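## Task

Plate W06 is poking out of slot 2 of plate hotel H1. Slide it in until it rests against the back stop, so it stays seated without the robot holding it, then release it and move the hand away.

## Robot and tools

Robot: a single arm with a two-pad gripper, run in a physics simulator. Plate hotel H1 has 4 slots, numbered upward from slot 1 at the bottom. Scene frame: origin on the table top directly beneath the arm base, +z up, +y to the left when facing along +x. The base may sit at a slight tilt relative to the table.

Joint order. Every row you send, and every per-joint list in a result, uses this order only: shoulder, elbow, wrist roll, wrist pitch, waist, wrist yaw. A row has 7 numbers: those six, then the gripper opening.

Scaling. Each joint number lies in [-1, 1] and is multiplied by a per-joint factor to give radians: shoulder 1.32, elbow 1.276, wrist roll 2.022, wrist pitch 1.83, waist 1.264, wrist yaw 1.686. Joint numbers are offsets, not poses. The opening is absolute: +1 fully open, -1 closed.

Stated joint ranges (rad): waist -2.880 to 2.880, shoulder 0.000 to 3.142, elbow 0.000 to 3.019, wrist pitch -1.693 to 1.571, wrist yaw -1.571 to 1.571, wrist roll -2.094 to 2.094. True ends may differ by up to 0.019 rad either way. An action is rejected if it would push a joint more than 0.019 rad outward beyond its range, judged from the angles at that action's start; if the first action of a call fails this (against the latest reported state) or any action is malformed, nothing in the call runs. A joint asked past its real end is stopped there, and the result then reports "joint sent to its limit" (absence of that line proves nothing).

Tools.
execute_actions(actions): a list of up to 15 actions. Each action is a table of up to 15 rows, one row per 1/30 s control step; a short table repeats its final row to fill 15 steps. Each row's joint offsets are measured from the angles at the start of that action (not from the previous row); for the first action in a call, that means the angles last reported. An empty list just returns state and images.
move(target, speed, blocking): target is one 7-number row; its offsets count from the Joint positions in the latest result showing them. All joints travel in sync along paths lasting 0.5 to 10 s, so the hand traces a curve; paths longer than 10 s stop short. speed is the top rate in rad/s of the joint with farthest to go, 0.01 to 2, default 0.5. Moves ignore obstacles, and faster moves or targets set deeper past a contact hit and press harder. The finger value is applied at the start. The result adds a "move:" line: outcome (done, off_target, moving, held, fault), limits=held or limits=none, and the joint farthest from target. With blocking=false you get a result after 0.5 s while motion continues; further rows or moves are refused until you call wait or stop.
wait(seconds): 0 to 10 s, robot holds its last command; returns early if a running move ends.
stop(): brakes a running move; needs room, more when fast. Fingers keep moving.
zoom_image(camera, region): region [x0, y0, x1, y1] in pixels, at most 504 by 504, from one camera's latest image. Cameras: cam_head_left, cam_head_right, cam_high, cam_low (all 672x504), cam_wrist (616x616).
finished_scene(scene): give the current scene number; ends it irreversibly after the last command is held and reports success.

Motion limits. Each control step, a joint's target is clamped to stay within a lead of its measured angle: waist 0.264, shoulder 0.32, elbow 0.276, wrist pitch 0.33, wrist yaw 0.186, wrist roll 0.522 rad. If the targets would put the gripper over 70 mm from where it is, all are scaled back. Large offsets can thus take several actions, and an unfinished motion may need to be commanded again. Tiny commands of a few mm may not move the hand. All-zero offsets can let the arm sag; to hold, send offsets back to the wanted angles in the first call of a reply and zeros afterwards, adding more if a joint still lags.

Results. Joint positions and Joint velocities list the six joints (rad, rad/s) then the pad gap (m; 0.094 when fully open). Joint targets shows where joints are being driven now. grip_measured is the opening on the command scale; readings may be off by about 1 mm consistently. To grip, command about 0.03 below grip_measured; less grips lighter. Pad force tops out near 50 to 62 N. "joint command not followed" means the clearance check altered targets (mounts and posts count as arm). Torques are raw drive outputs with offsets and noise. Step readings list joint angles at some steps; HELD marks a step held back. MOTOR HOT appears from 85 °C; at 100 °C an OVER-TEMPERATURE FAULT drops the arm. FAULT lines mean a stop.

Cautions. Parts may occasionally be tugged or nudged. Never push or knock anything off the table. Avoid slams, fast contacts and very hard pushes; push the plate gently until it stops at the back, then open and retreat so the plate stays seated on its own. The simulation keeps running while you think, holding the last command.

Each tool is called as a command line: name --argument value for each argument, lists and objects as JSON in quotes; but a table of rows of numbers goes row by row, as --pt "numbers of a row", without its own name.

## Session

I'll start by looking at the scene.

execute_actions --actions '[]'

Scene clock: 0.00 s.
grip_measured=+1.000
Joint names: [shoulder, elbow, wrist roll, wrist pitch, waist, wrist yaw]
Joint positions: [ 0.821  0.633 -1.153 -0.288  0.165 -0.396  0.094]
Joint velocities: [-0.005  0.007 -0.066  0.002 -0.005  0.022  0.   ]
Joint torques (N m, as the arm reports them, + toward a larger angle): no reading
Motor temperatures (°C, as the motors report them): [25 24 23 21 23 21]
Joint targets: [0.822 0.658 -1.153 -0.284 0.165 -0.396]

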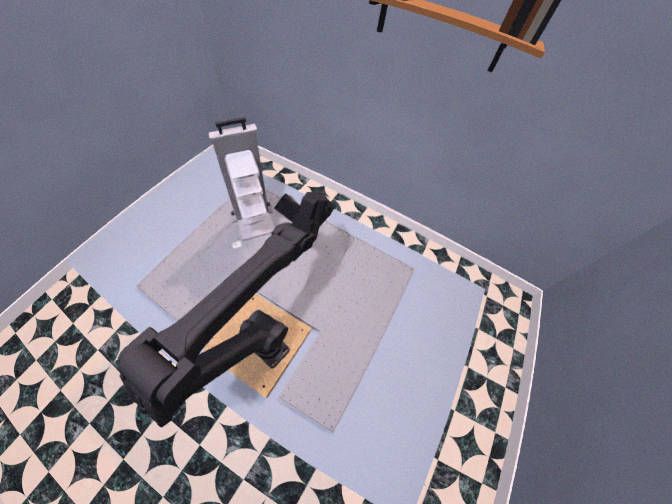

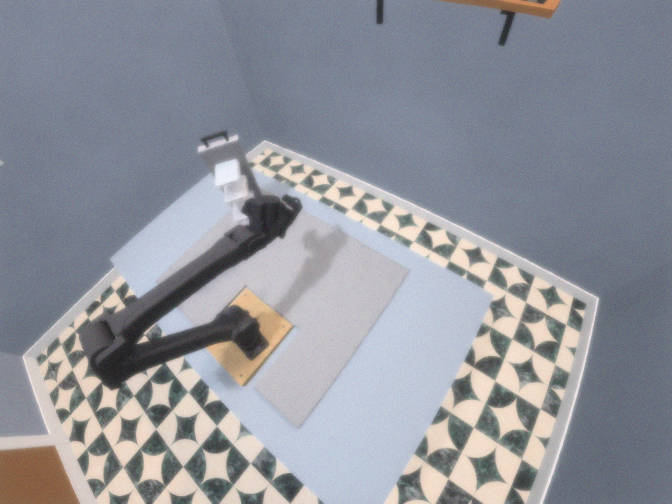

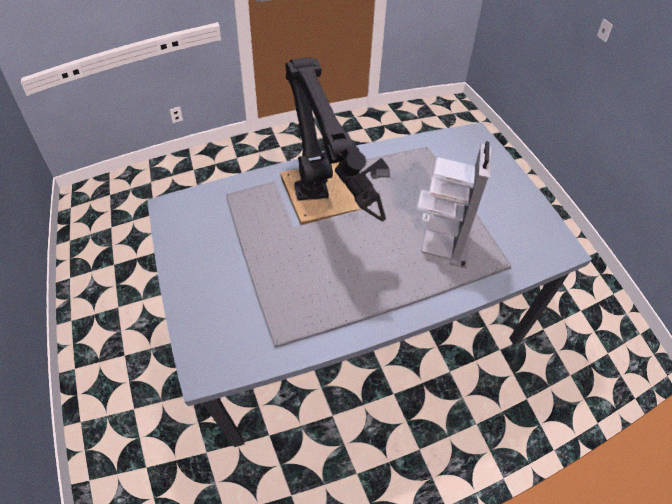

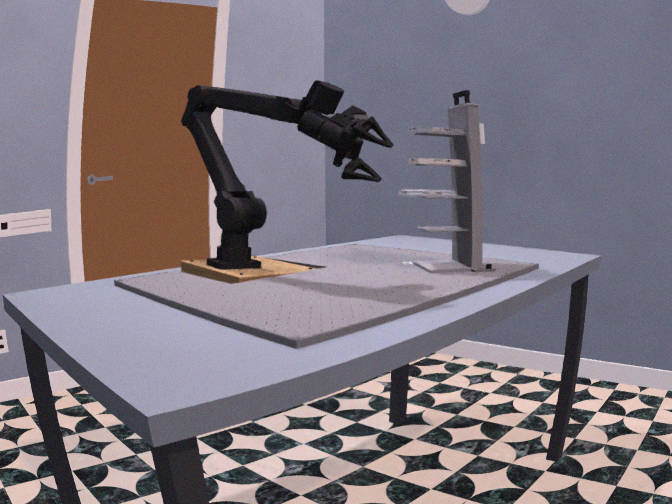

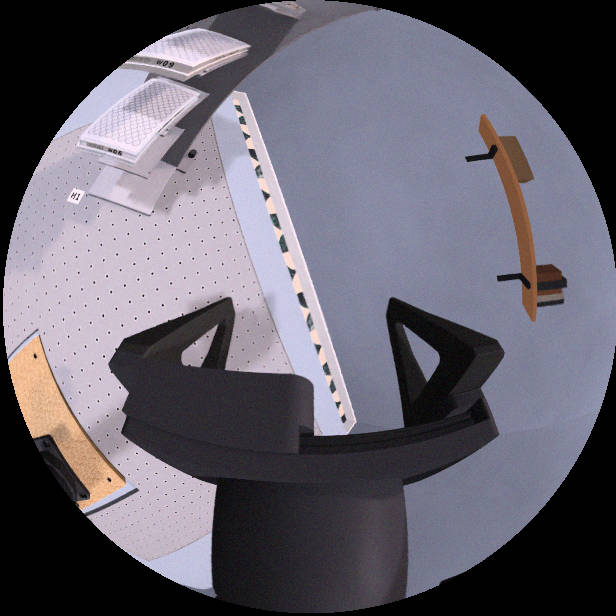

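zoom_image --camera "cam_low" --region '[160, 60, 540, 320]'

zoom_image --camera "cam_high" --region '[260, 40, 540, 290]'

zoom_image --camera "cam_head_left" --region '[170, 100, 370, 280]'

zoom_image --camera "cam_wrist" --region '[40, 0, 320, 240]'

Region (160, 60, 540, 320) of cam_low's 672x504 image, scaled by 1.326, with more detail than that image has; it fills the top 345 rows of this view, and the rest is white.

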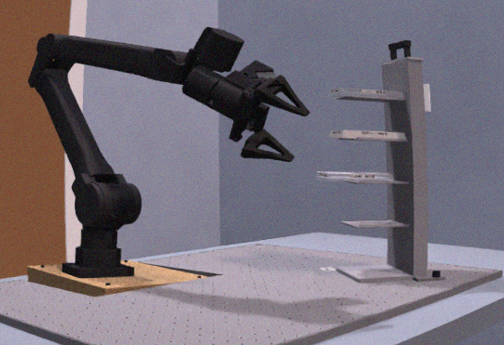

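Region (260, 40, 540, 290) of cam_high's 672x504 image, scaled by 1.800, with more detail than that image has; it fills the top 450 rows of this view, and the rest is white.

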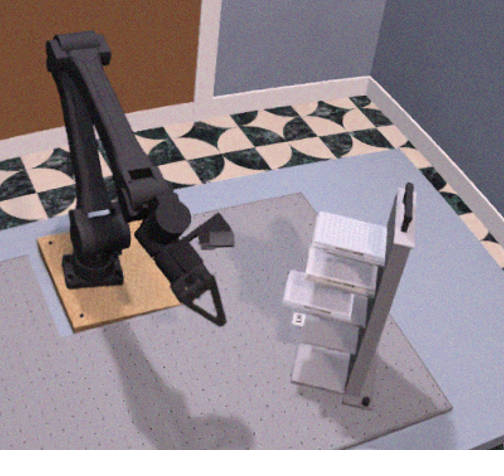

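Region (170, 100, 370, 280) of cam_head_left's 672x504 image, scaled by 2.520, with more detail than that image has; it fills the top 454 rows of this view, and the rest is white.

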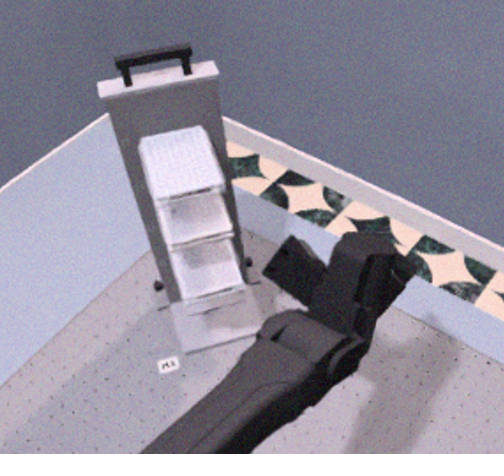

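Region (40, 0, 320, 240) of cam_wrist's 616x616 image, scaled by 1.800, with more detail than that image has; it fills the top 432 rows of this view, and the rest is white.

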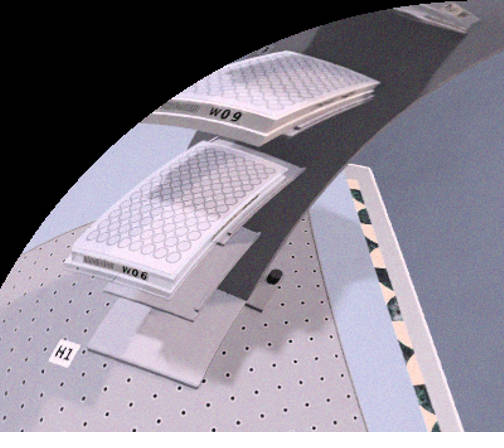

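zoom_image --camera "cam_low" --region '[380, 80, 520, 290]'

zoom_image --camera "cam_high" --region '[400, 130, 520, 280]'

zoom_image --camera "cam_high" --region '[220, 140, 520, 350]'

Region (380, 80, 520, 290) of cam_low's 672x504 image, scaled by 2.400, with more detail than that image has.

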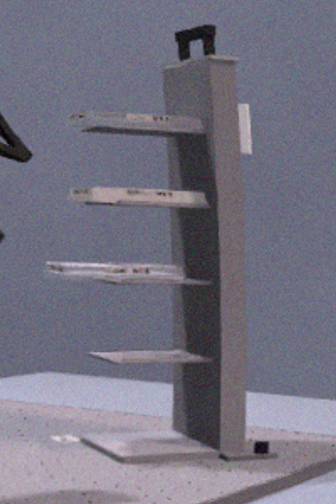

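Region (400, 130, 520, 280) of cam_high's 672x504 image, scaled by 3.360, with more detail than that image has; it fills the left 403 columns of this view, and the rest is white.

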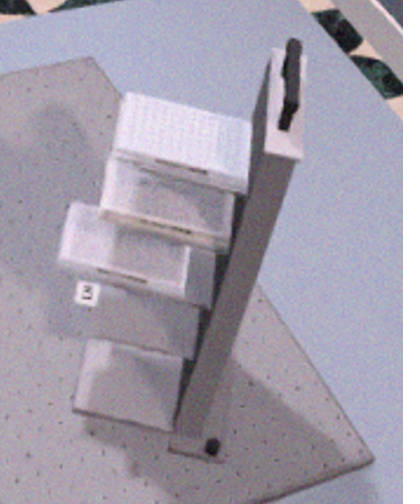

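Region (220, 140, 520, 350) of cam_high's 672x504 image, scaled by 1.680, with more detail than that image has; it fills the top 353 rows of this view, and the rest is white.

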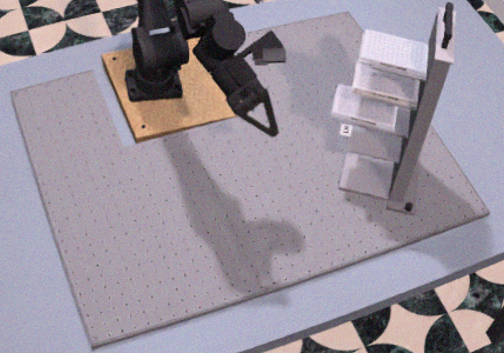

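zoom_image --camera "cam_high" --region '[220, 150, 380, 350]'

zoom_image --camera "cam_high" --region '[360, 190, 520, 320]'

zoom_image --camera "cam_head_left" --region '[130, 180, 430, 440]'

Region (220, 150, 380, 350) of cam_high's 672x504 image, scaled by 2.520, with more detail than that image has; it fills the left 403 columns of this view, and the rest is white.

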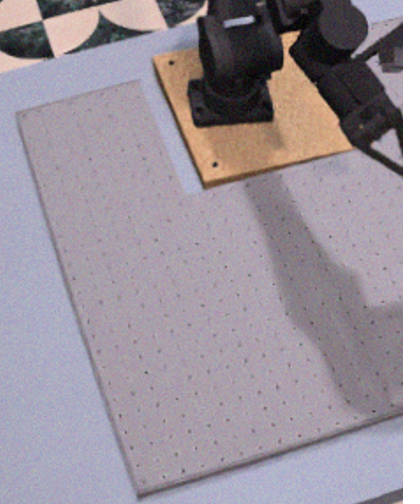

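Region (360, 190, 520, 320) of cam_high's 672x504 image, scaled by 3.150, with more detail than that image has; it fills the top 410 rows of this view, and the rest is white.

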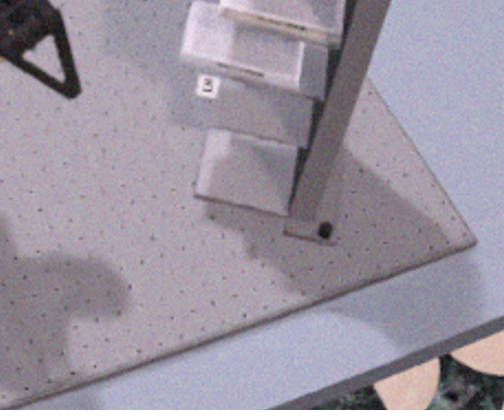

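Region (130, 180, 430, 440) of cam_head_left's 672x504 image, scaled by 1.680, with more detail than that image has; it fills the top 437 rows of this view, and the rest is white.

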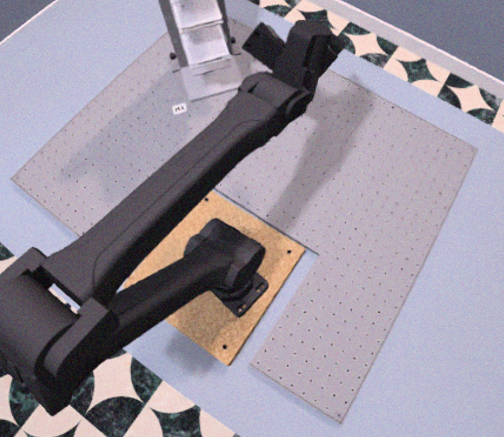

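zoom_image --camera "cam_head_left" --region '[240, 250, 420, 440]'

zoom_image --camera "cam_wrist" --region '[0, 120, 300, 560]'

Region (240, 250, 420, 440) of cam_head_left's 672x504 image, scaled by 2.653, with more detail than that image has; it fills the left 477 columns of this view, and the rest is white.

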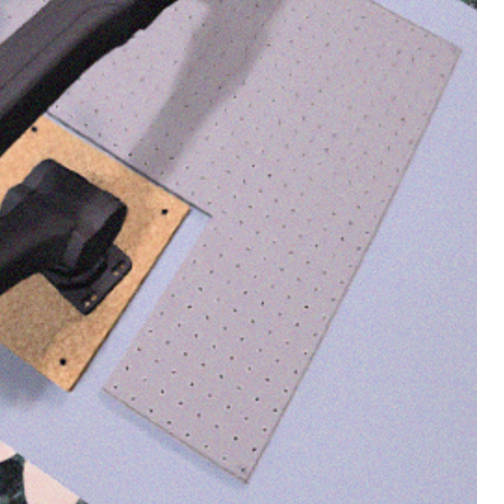

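Region (0, 120, 300, 560) of cam_wrist's 616x616 image, scaled by 1.145, with more detail than that image has; it fills the left 344 columns of this view, and the rest is white.

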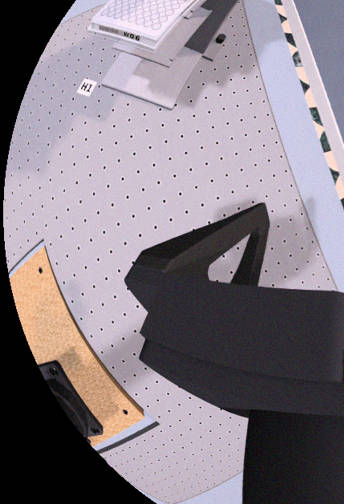

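zoom_image --camera "cam_low" --region '[100, 180, 350, 360]'

zoom_image --camera "cam_low" --region '[300, 200, 560, 360]'

zoom_image --camera "cam_low" --region '[170, 70, 410, 230]'

Region (100, 180, 350, 360) of cam_low's 672x504 image, scaled by 2.016, with more detail than that image has; it fills the top 363 rows of this view, and the rest is white.

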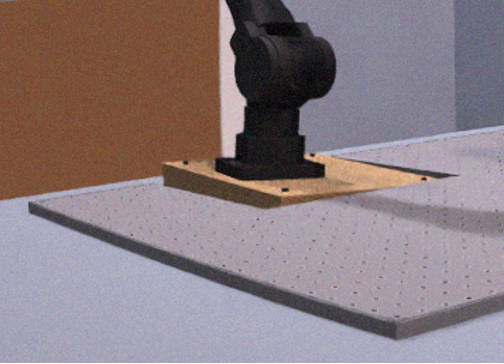

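Region (300, 200, 560, 360) of cam_low's 672x504 image, scaled by 1.938, with more detail than that image has; it fills the top 310 rows of this view, and the rest is white.

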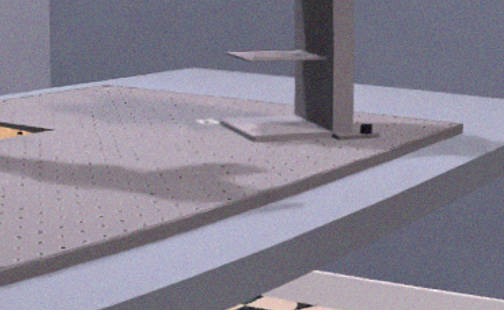

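Region (170, 70, 410, 230) of cam_low's 672x504 image, scaled by 2.100, with more detail than that image has.

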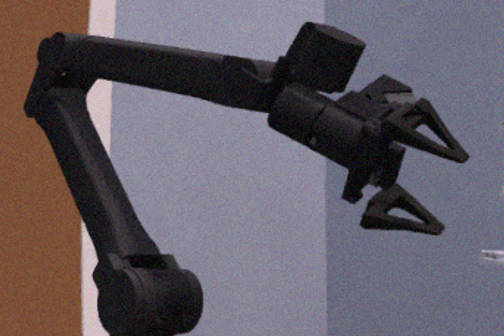

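zoom_image --camera "cam_head_left" --region '[320, 255, 420, 355]'

zoom_image --camera "cam_head_left" --region '[270, 340, 370, 440]'

zoom_image --camera "cam_high" --region '[265, 270, 395, 350]'

zoom_image --camera "cam_high" --region '[385, 235, 515, 315]'

Region (320, 255, 420, 355) of cam_head_left's 672x504 image, scaled by 5.040, with more detail than that image has.

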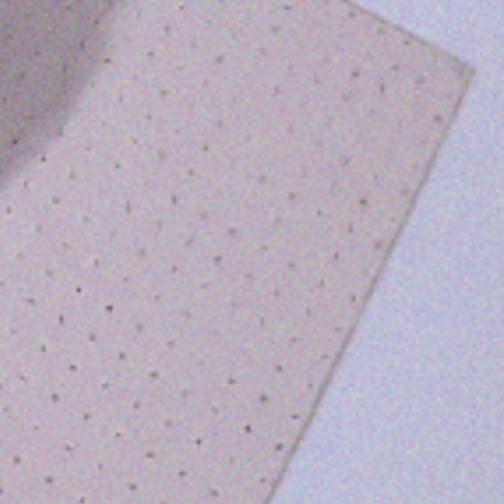

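Region (270, 340, 370, 440) of cam_head_left's 672x504 image, scaled by 5.040, with more detail than that image has.

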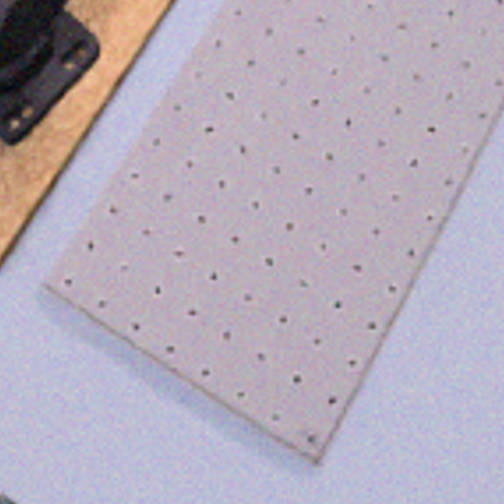

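Region (265, 270, 395, 350) of cam_high's 672x504 image, scaled by 3.877, with more detail than that image has; it fills the top 310 rows of this view, and the rest is white.

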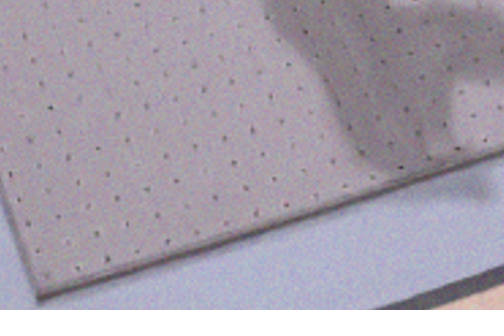

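Region (385, 235, 515, 315) of cam_high's 672x504 image, scaled by 3.877, with more detail than that image has; it fills the top 310 rows of this view, and the rest is white.

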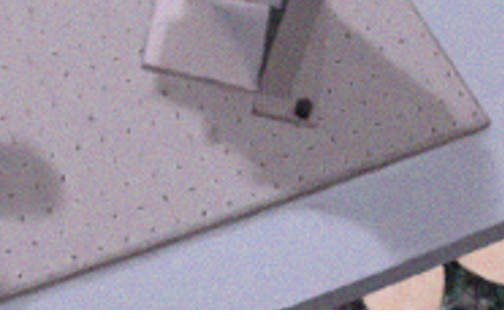

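zoom_image --camera "cam_high" --region '[280, 50, 410, 230]'

zoom_image --camera "cam_low" --region '[270, 70, 410, 200]'

Region (280, 50, 410, 230) of cam_high's 672x504 image, scaled by 2.800, with more detail than that image has.

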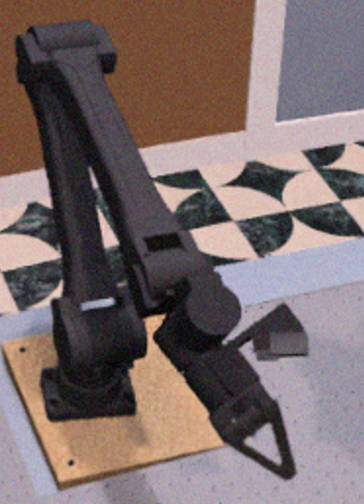

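Region (270, 70, 410, 200) of cam_low's 672x504 image, scaled by 3.600, with more detail than that image has; it fills the top 468 rows of this view, and the rest is white.

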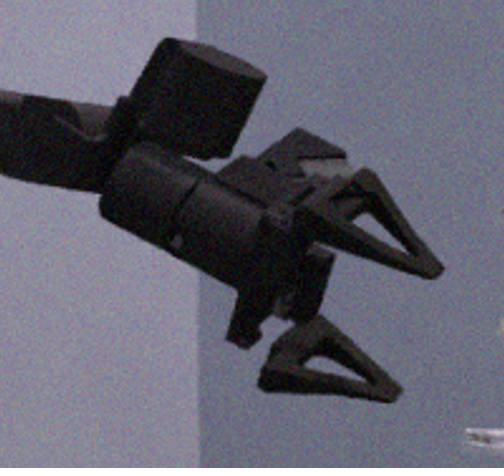

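zoom_image --camera "cam_low" --region '[170, 75, 270, 165]'

zoom_image --camera "cam_head_left" --region '[100, 290, 300, 440]'

zoom_image --camera "cam_head_right" --region '[60, 120, 330, 400]'

Region (170, 75, 270, 165) of cam_low's 672x504 image, scaled by 5.040, with more detail than that image has; it fills the top 454 rows of this view, and the rest is white.

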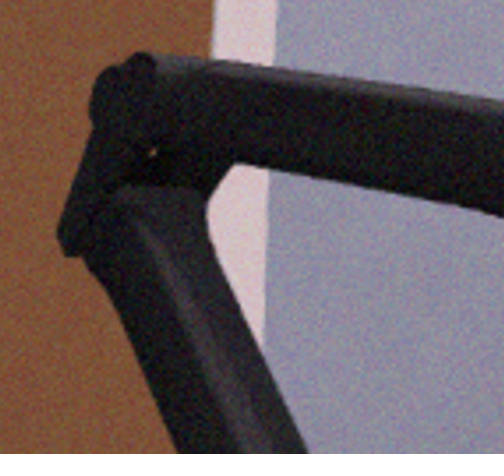

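Region (100, 290, 300, 440) of cam_head_left's 672x504 image, scaled by 2.520, with more detail than that image has; it fills the top 378 rows of this view, and the rest is white.

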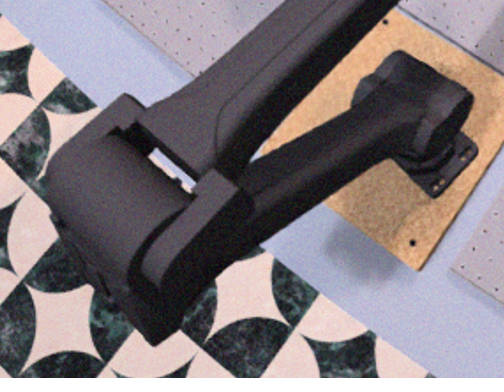

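Region (60, 120, 330, 400) of cam_head_right's 672x504 image, scaled by 1.800, with more detail than that image has; it fills the left 486 columns of this view, and the rest is white.

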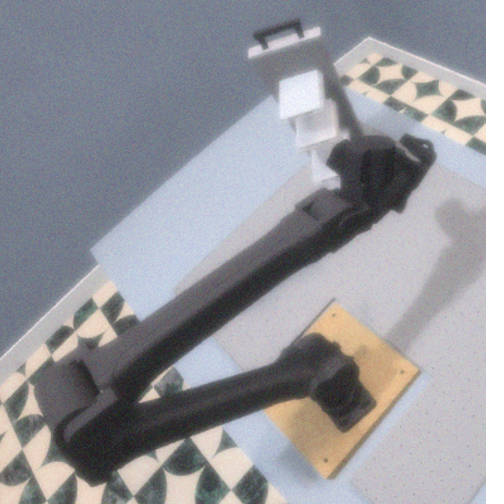

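move --target '[-0.1727, -0.315, 0.5035, 0.2454, 0.299, -0.0955, 0.05]' --speed 1.0

Scene clock: 121.97 s.
grip_measured=+0.052
Joint names: [shoulder, elbow, wrist roll, wrist pitch, waist, wrist yaw]
Joint positions: [ 0.601  0.238 -0.144  0.133  0.536 -0.555  0.049]
Joint velocities: [ 0.005 -0.017 -0.037  0.012 -0.015 -0.037  0.001]
Joint torques (N m, as the arm reports them, + toward a larger angle): [-1.24 10.62  0.23  3.05  2.64  0.03]
Motor temperatures (°C, as the motors report them): [25 33 23 22 23 21]
Joint targets: [0.594 0.231 -0.135 0.161 0.543 -0.557]
move: off_target; limits=none; farthest joint: the wrist pitch, 0.028 radians from its target (0.449 radians at the start)

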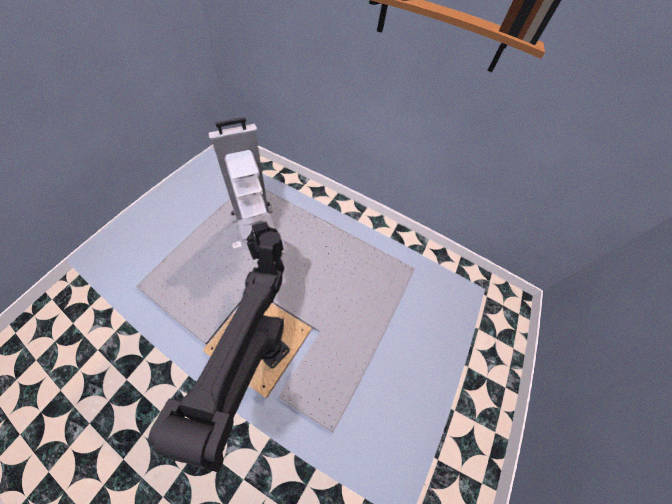

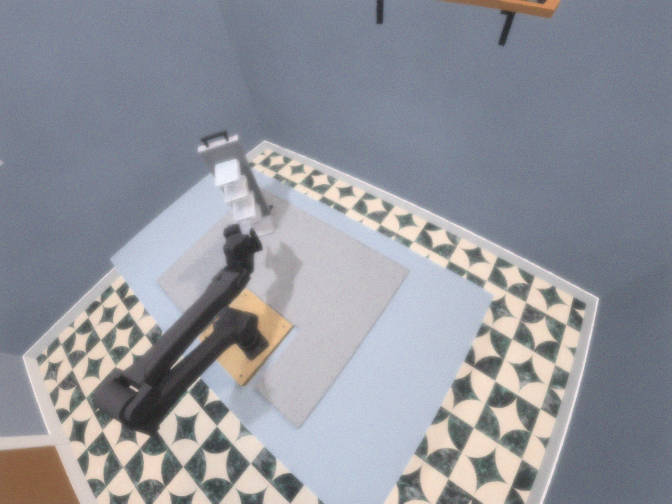

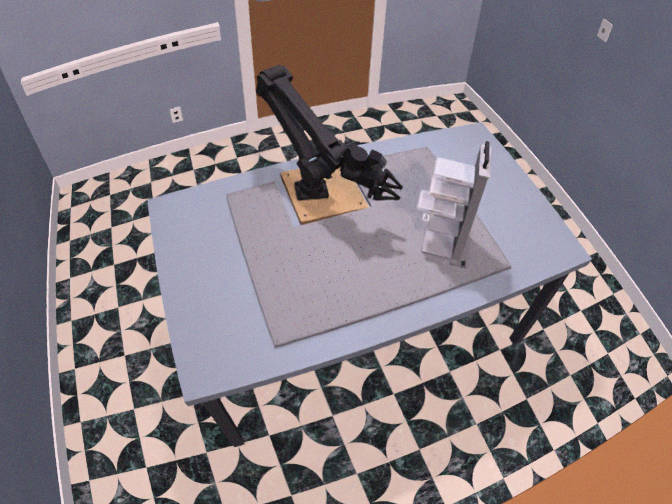

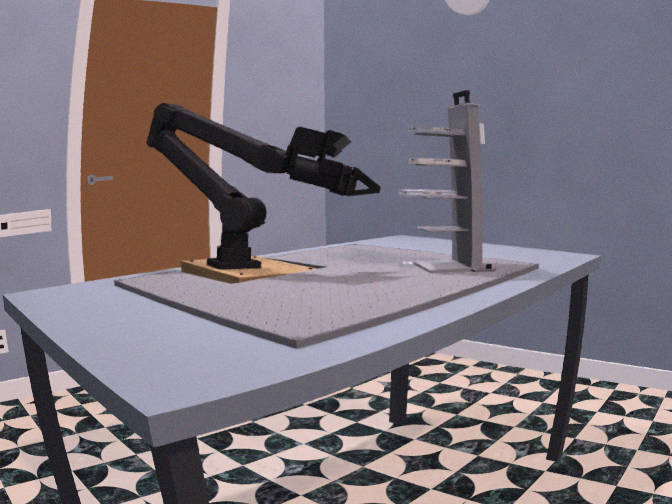

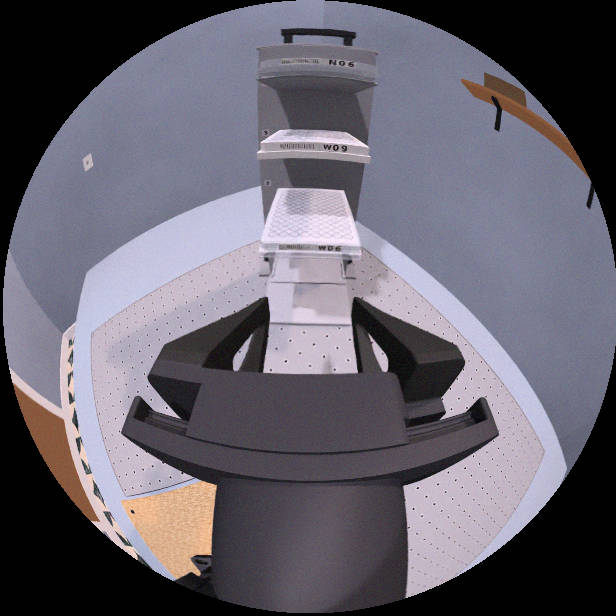

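zoom_image --camera "cam_low" --region '[330, 140, 490, 240]'

zoom_image --camera "cam_wrist" --region '[220, 110, 400, 340]'

zoom_image --camera "cam_high" --region '[330, 130, 500, 260]'

Region (330, 140, 490, 240) of cam_low's 672x504 image, scaled by 3.150, with more detail than that image has; it fills the top 315 rows of this view, and the rest is white.

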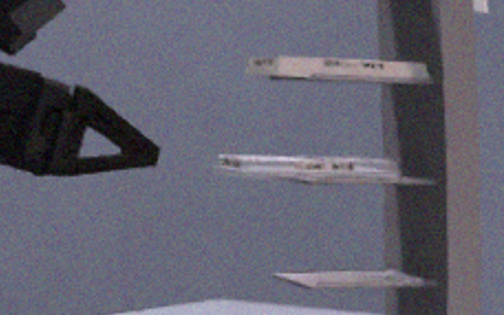

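Region (220, 110, 400, 340) of cam_wrist's 616x616 image, scaled by 2.191, with more detail than that image has; it fills the left 394 columns of this view, and the rest is white.

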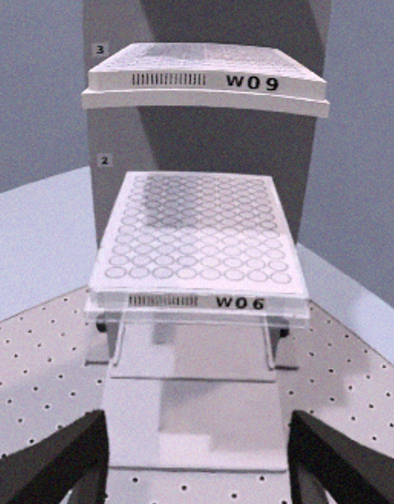

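Region (330, 130, 500, 260) of cam_high's 672x504 image, scaled by 2.965, with more detail than that image has; it fills the top 385 rows of this view, and the rest is white.

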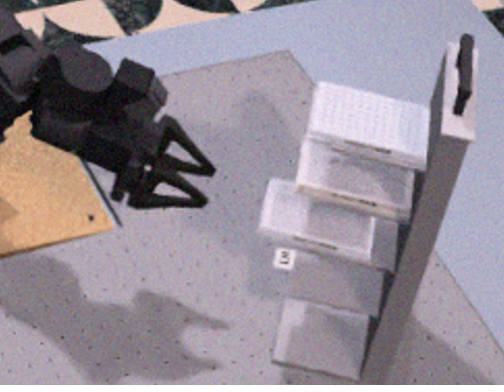

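move --target '[0.2182, 0.0671, 0.0257, 0.1466, 0.1021, 0.0771, 0.05]' --speed 0.5

Scene clock: 230.17 s.
grip_measured=+0.052
Joint names: [shoulder, elbow, wrist roll, wrist pitch, waist, wrist yaw]
Joint positions: [ 0.886  0.276 -0.101  0.374  0.656 -0.427  0.049]
Joint velocities: [ 0.005 -0.007 -0.022 -0.012 -0.015 -0.007 -0.   ]
Joint torques (N m, as the arm reports them, + toward a larger angle): [-3.04 14.93  0.21  3.05  2.63  0.22]
Motor temperatures (°C, as the motors report them): [25 32 23 22 23 21]
Joint targets: [0.889 0.324 -0.092 0.401 0.664 -0.425]
move: off_target; limits=none; farthest joint: the elbow, 0.047 radians from its target (0.085 radians at the start)

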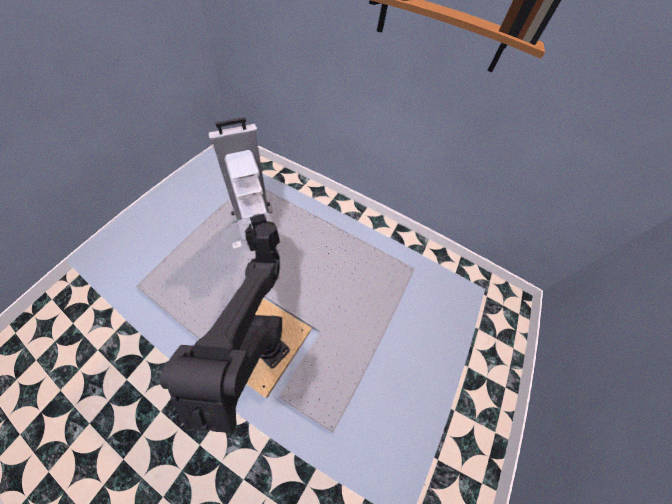

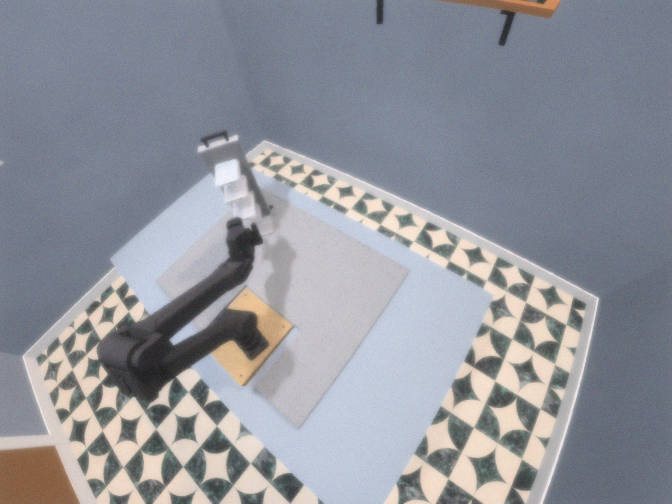

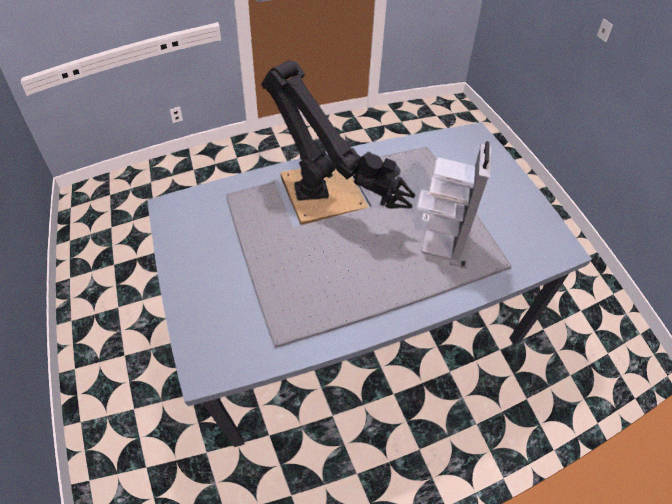

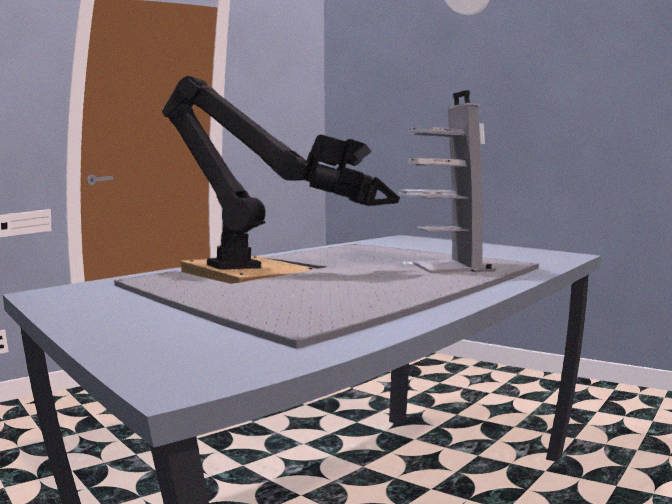

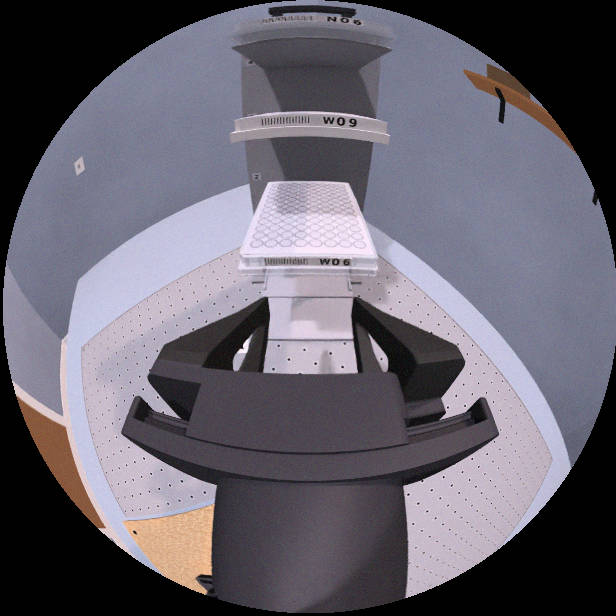

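zoom_image --camera "cam_low" --region '[330, 140, 490, 240]'

zoom_image --camera "cam_wrist" --region '[220, 160, 400, 340]'

zoom_image --camera "cam_high" --region '[370, 150, 480, 250]'

Region (330, 140, 490, 240) of cam_low's 672x504 image, scaled by 3.150, with more detail than that image has; it fills the top 315 rows of this view, and the rest is white.

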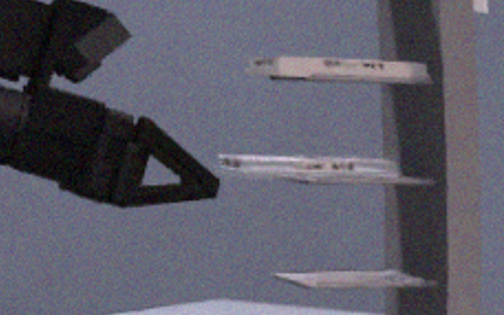

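Region (220, 160, 400, 340) of cam_wrist's 616x616 image, scaled by 2.800, with more detail than that image has.

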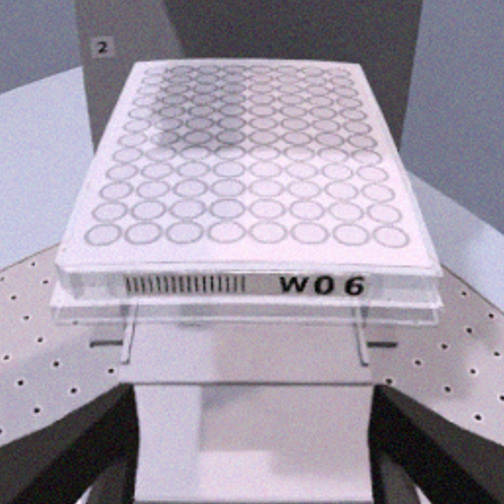

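Region (370, 150, 480, 250) of cam_high's 672x504 image, scaled by 4.582, with more detail than that image has; it fills the top 458 rows of this view, and the rest is white.

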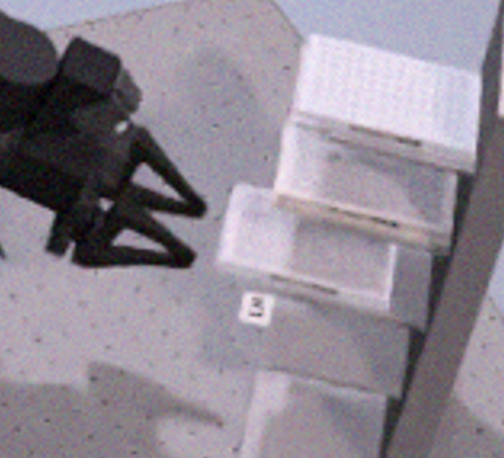

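zoom_image --camera "cam_low" --region '[375, 170, 435, 215]'

Region (375, 170, 435, 215) of cam_low's 672x504 image, scaled by 8.400, with more detail than that image has; it fills the top 378 rows of this view, and the rest is white.

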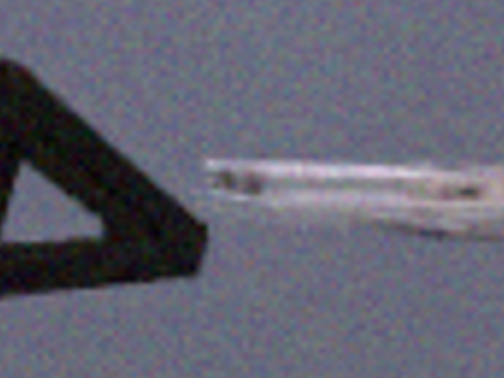

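execute_actions --actions '[[[0.0023,0.039,0.0045,0.0148,0.007,0.002,0.05],[0.0023,0.041,0.0046,0.0148,0.008,0.0028,0.05],[0.0023,0.043,0.0048,0.0148,0.0093,0.0038,0.05],[0.0023,0.045,0.005,0.0148,0.0106,0.0048,0.05],[0.0023,0.047,0.0052,0.0148,0.012,0.0058,0.05],[0.0023,0.049,0.0054,0.0148,0.0133,0.0068,0.05],[0.0023,0.051,0.0056,0.0148,0.0146,0.0078,0.05],[0.0023,0.053,0.0058,0.0148,0.016,0.0088,0.05],[0.0023,0.055,0.006,0.0148,0.0172,0.0096,0.05],[0.0023,0.057,0.0062,0.0148,0.0182,0.0102,0.05],[0.0023,0.0584,0.0064,0.0148,0.019,0.0107,0.05]]]'

Scene clock: 310.40 s.
grip_measured=+0.052
Joint names: [shoulder, elbow, wrist roll, wrist pitch, waist, wrist yaw]
Joint positions: [ 0.886  0.301 -0.097  0.374  0.67  -0.412  0.049]
Joint velocities: [-0.005  0.002 -0.007 -0.007 -0.005  0.007 -0.001]
Joint torques (N m, as the arm reports them, + toward a larger angle): [-3.36 15.49  0.21  3.06  2.49  0.22]
Motor temperatures (°C, as the motors report them): [25 38 23 22 23 21]
Joint targets: [0.889 0.351 -0.088 0.401 0.680 -0.410]
Step readings (joint positions):
0: [0.886 0.276 -0.100 0.374 0.656 -0.427]
1: [0.886 0.276 -0.100 0.374 0.656 -0.427]
2: [0.886 0.276 -0.100 0.374 0.656 -0.426]
4: [0.886 0.277 -0.100 0.374 0.656 -0.423]
8: [0.886 0.283 -0.099 0.374 0.662 -0.416]
15: Joint positions above

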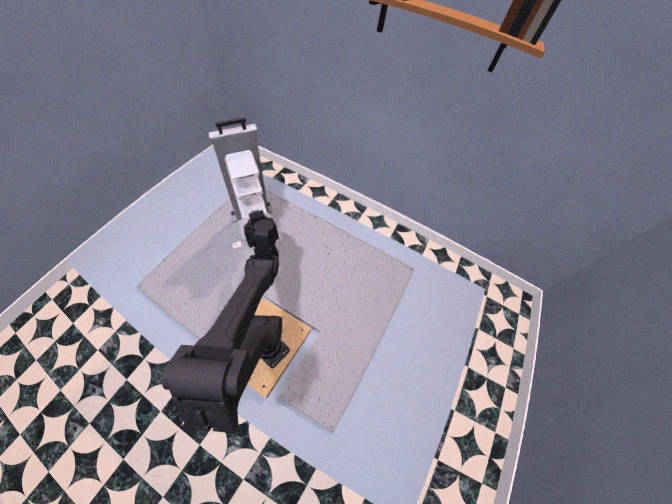

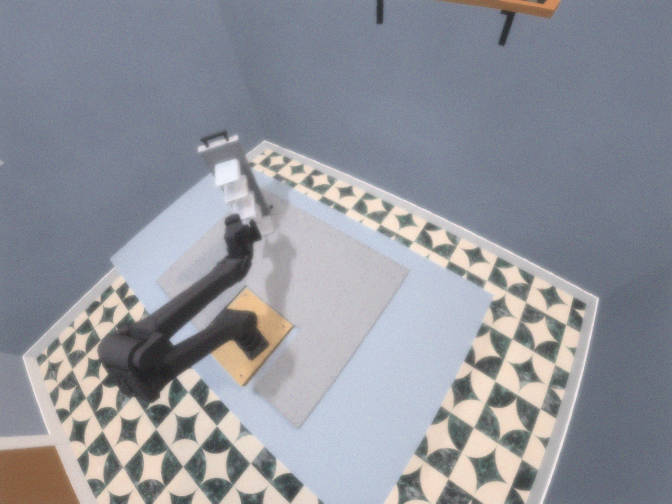

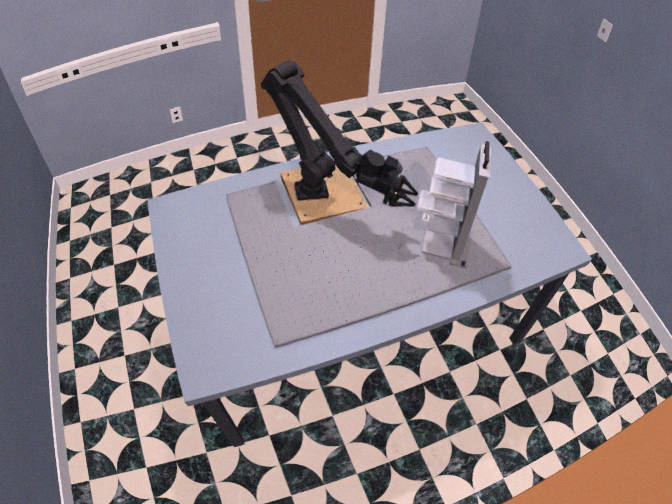

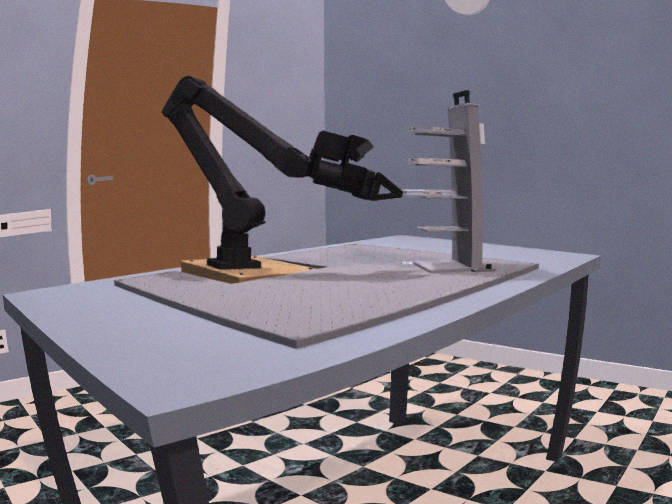

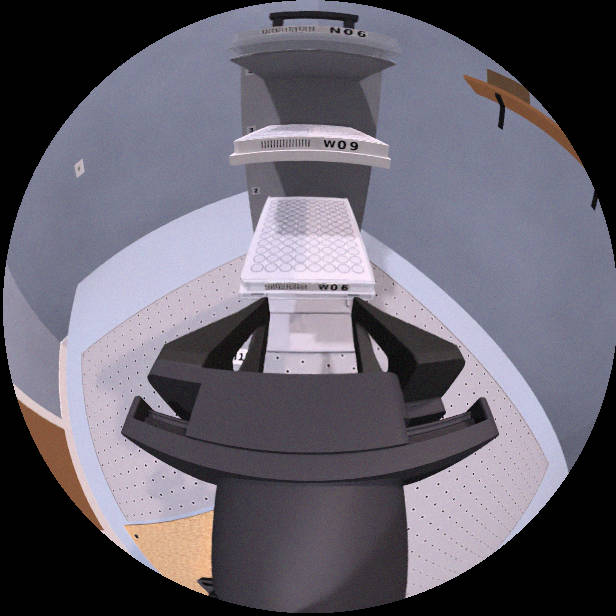

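zoom_image --camera "cam_low" --region '[375, 170, 435, 215]'

zoom_image --camera "cam_wrist" --region '[220, 160, 400, 340]'

zoom_image --camera "cam_high" --region '[370, 150, 480, 250]'

Region (375, 170, 435, 215) of cam_low's 672x504 image, scaled by 8.400, with more detail than that image has; it fills the top 378 rows of this view, and the rest is white.

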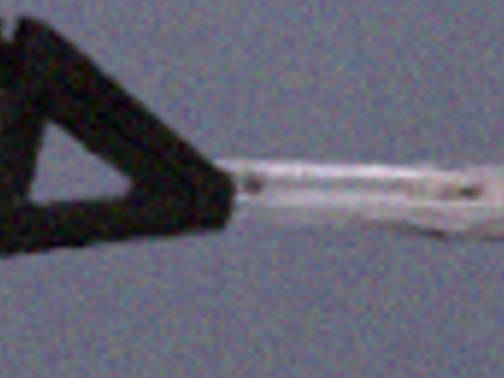

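Region (220, 160, 400, 340) of cam_wrist's 616x616 image, scaled by 2.800, with more detail than that image has.

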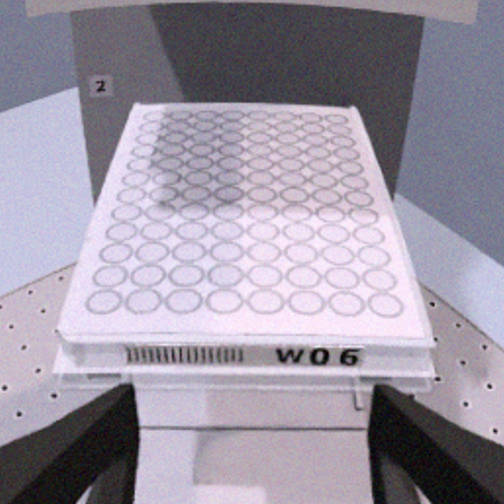

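Region (370, 150, 480, 250) of cam_high's 672x504 image, scaled by 4.582, with more detail than that image has; it fills the top 458 rows of this view, and the rest is white.

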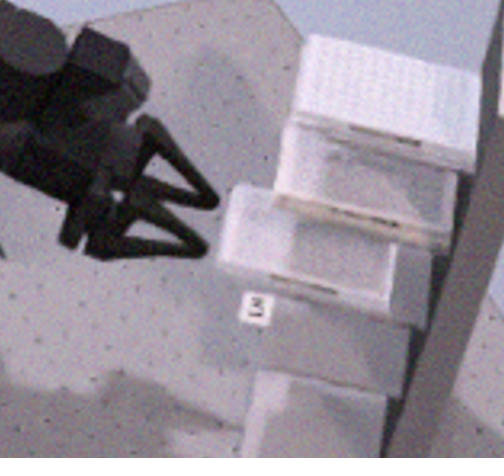

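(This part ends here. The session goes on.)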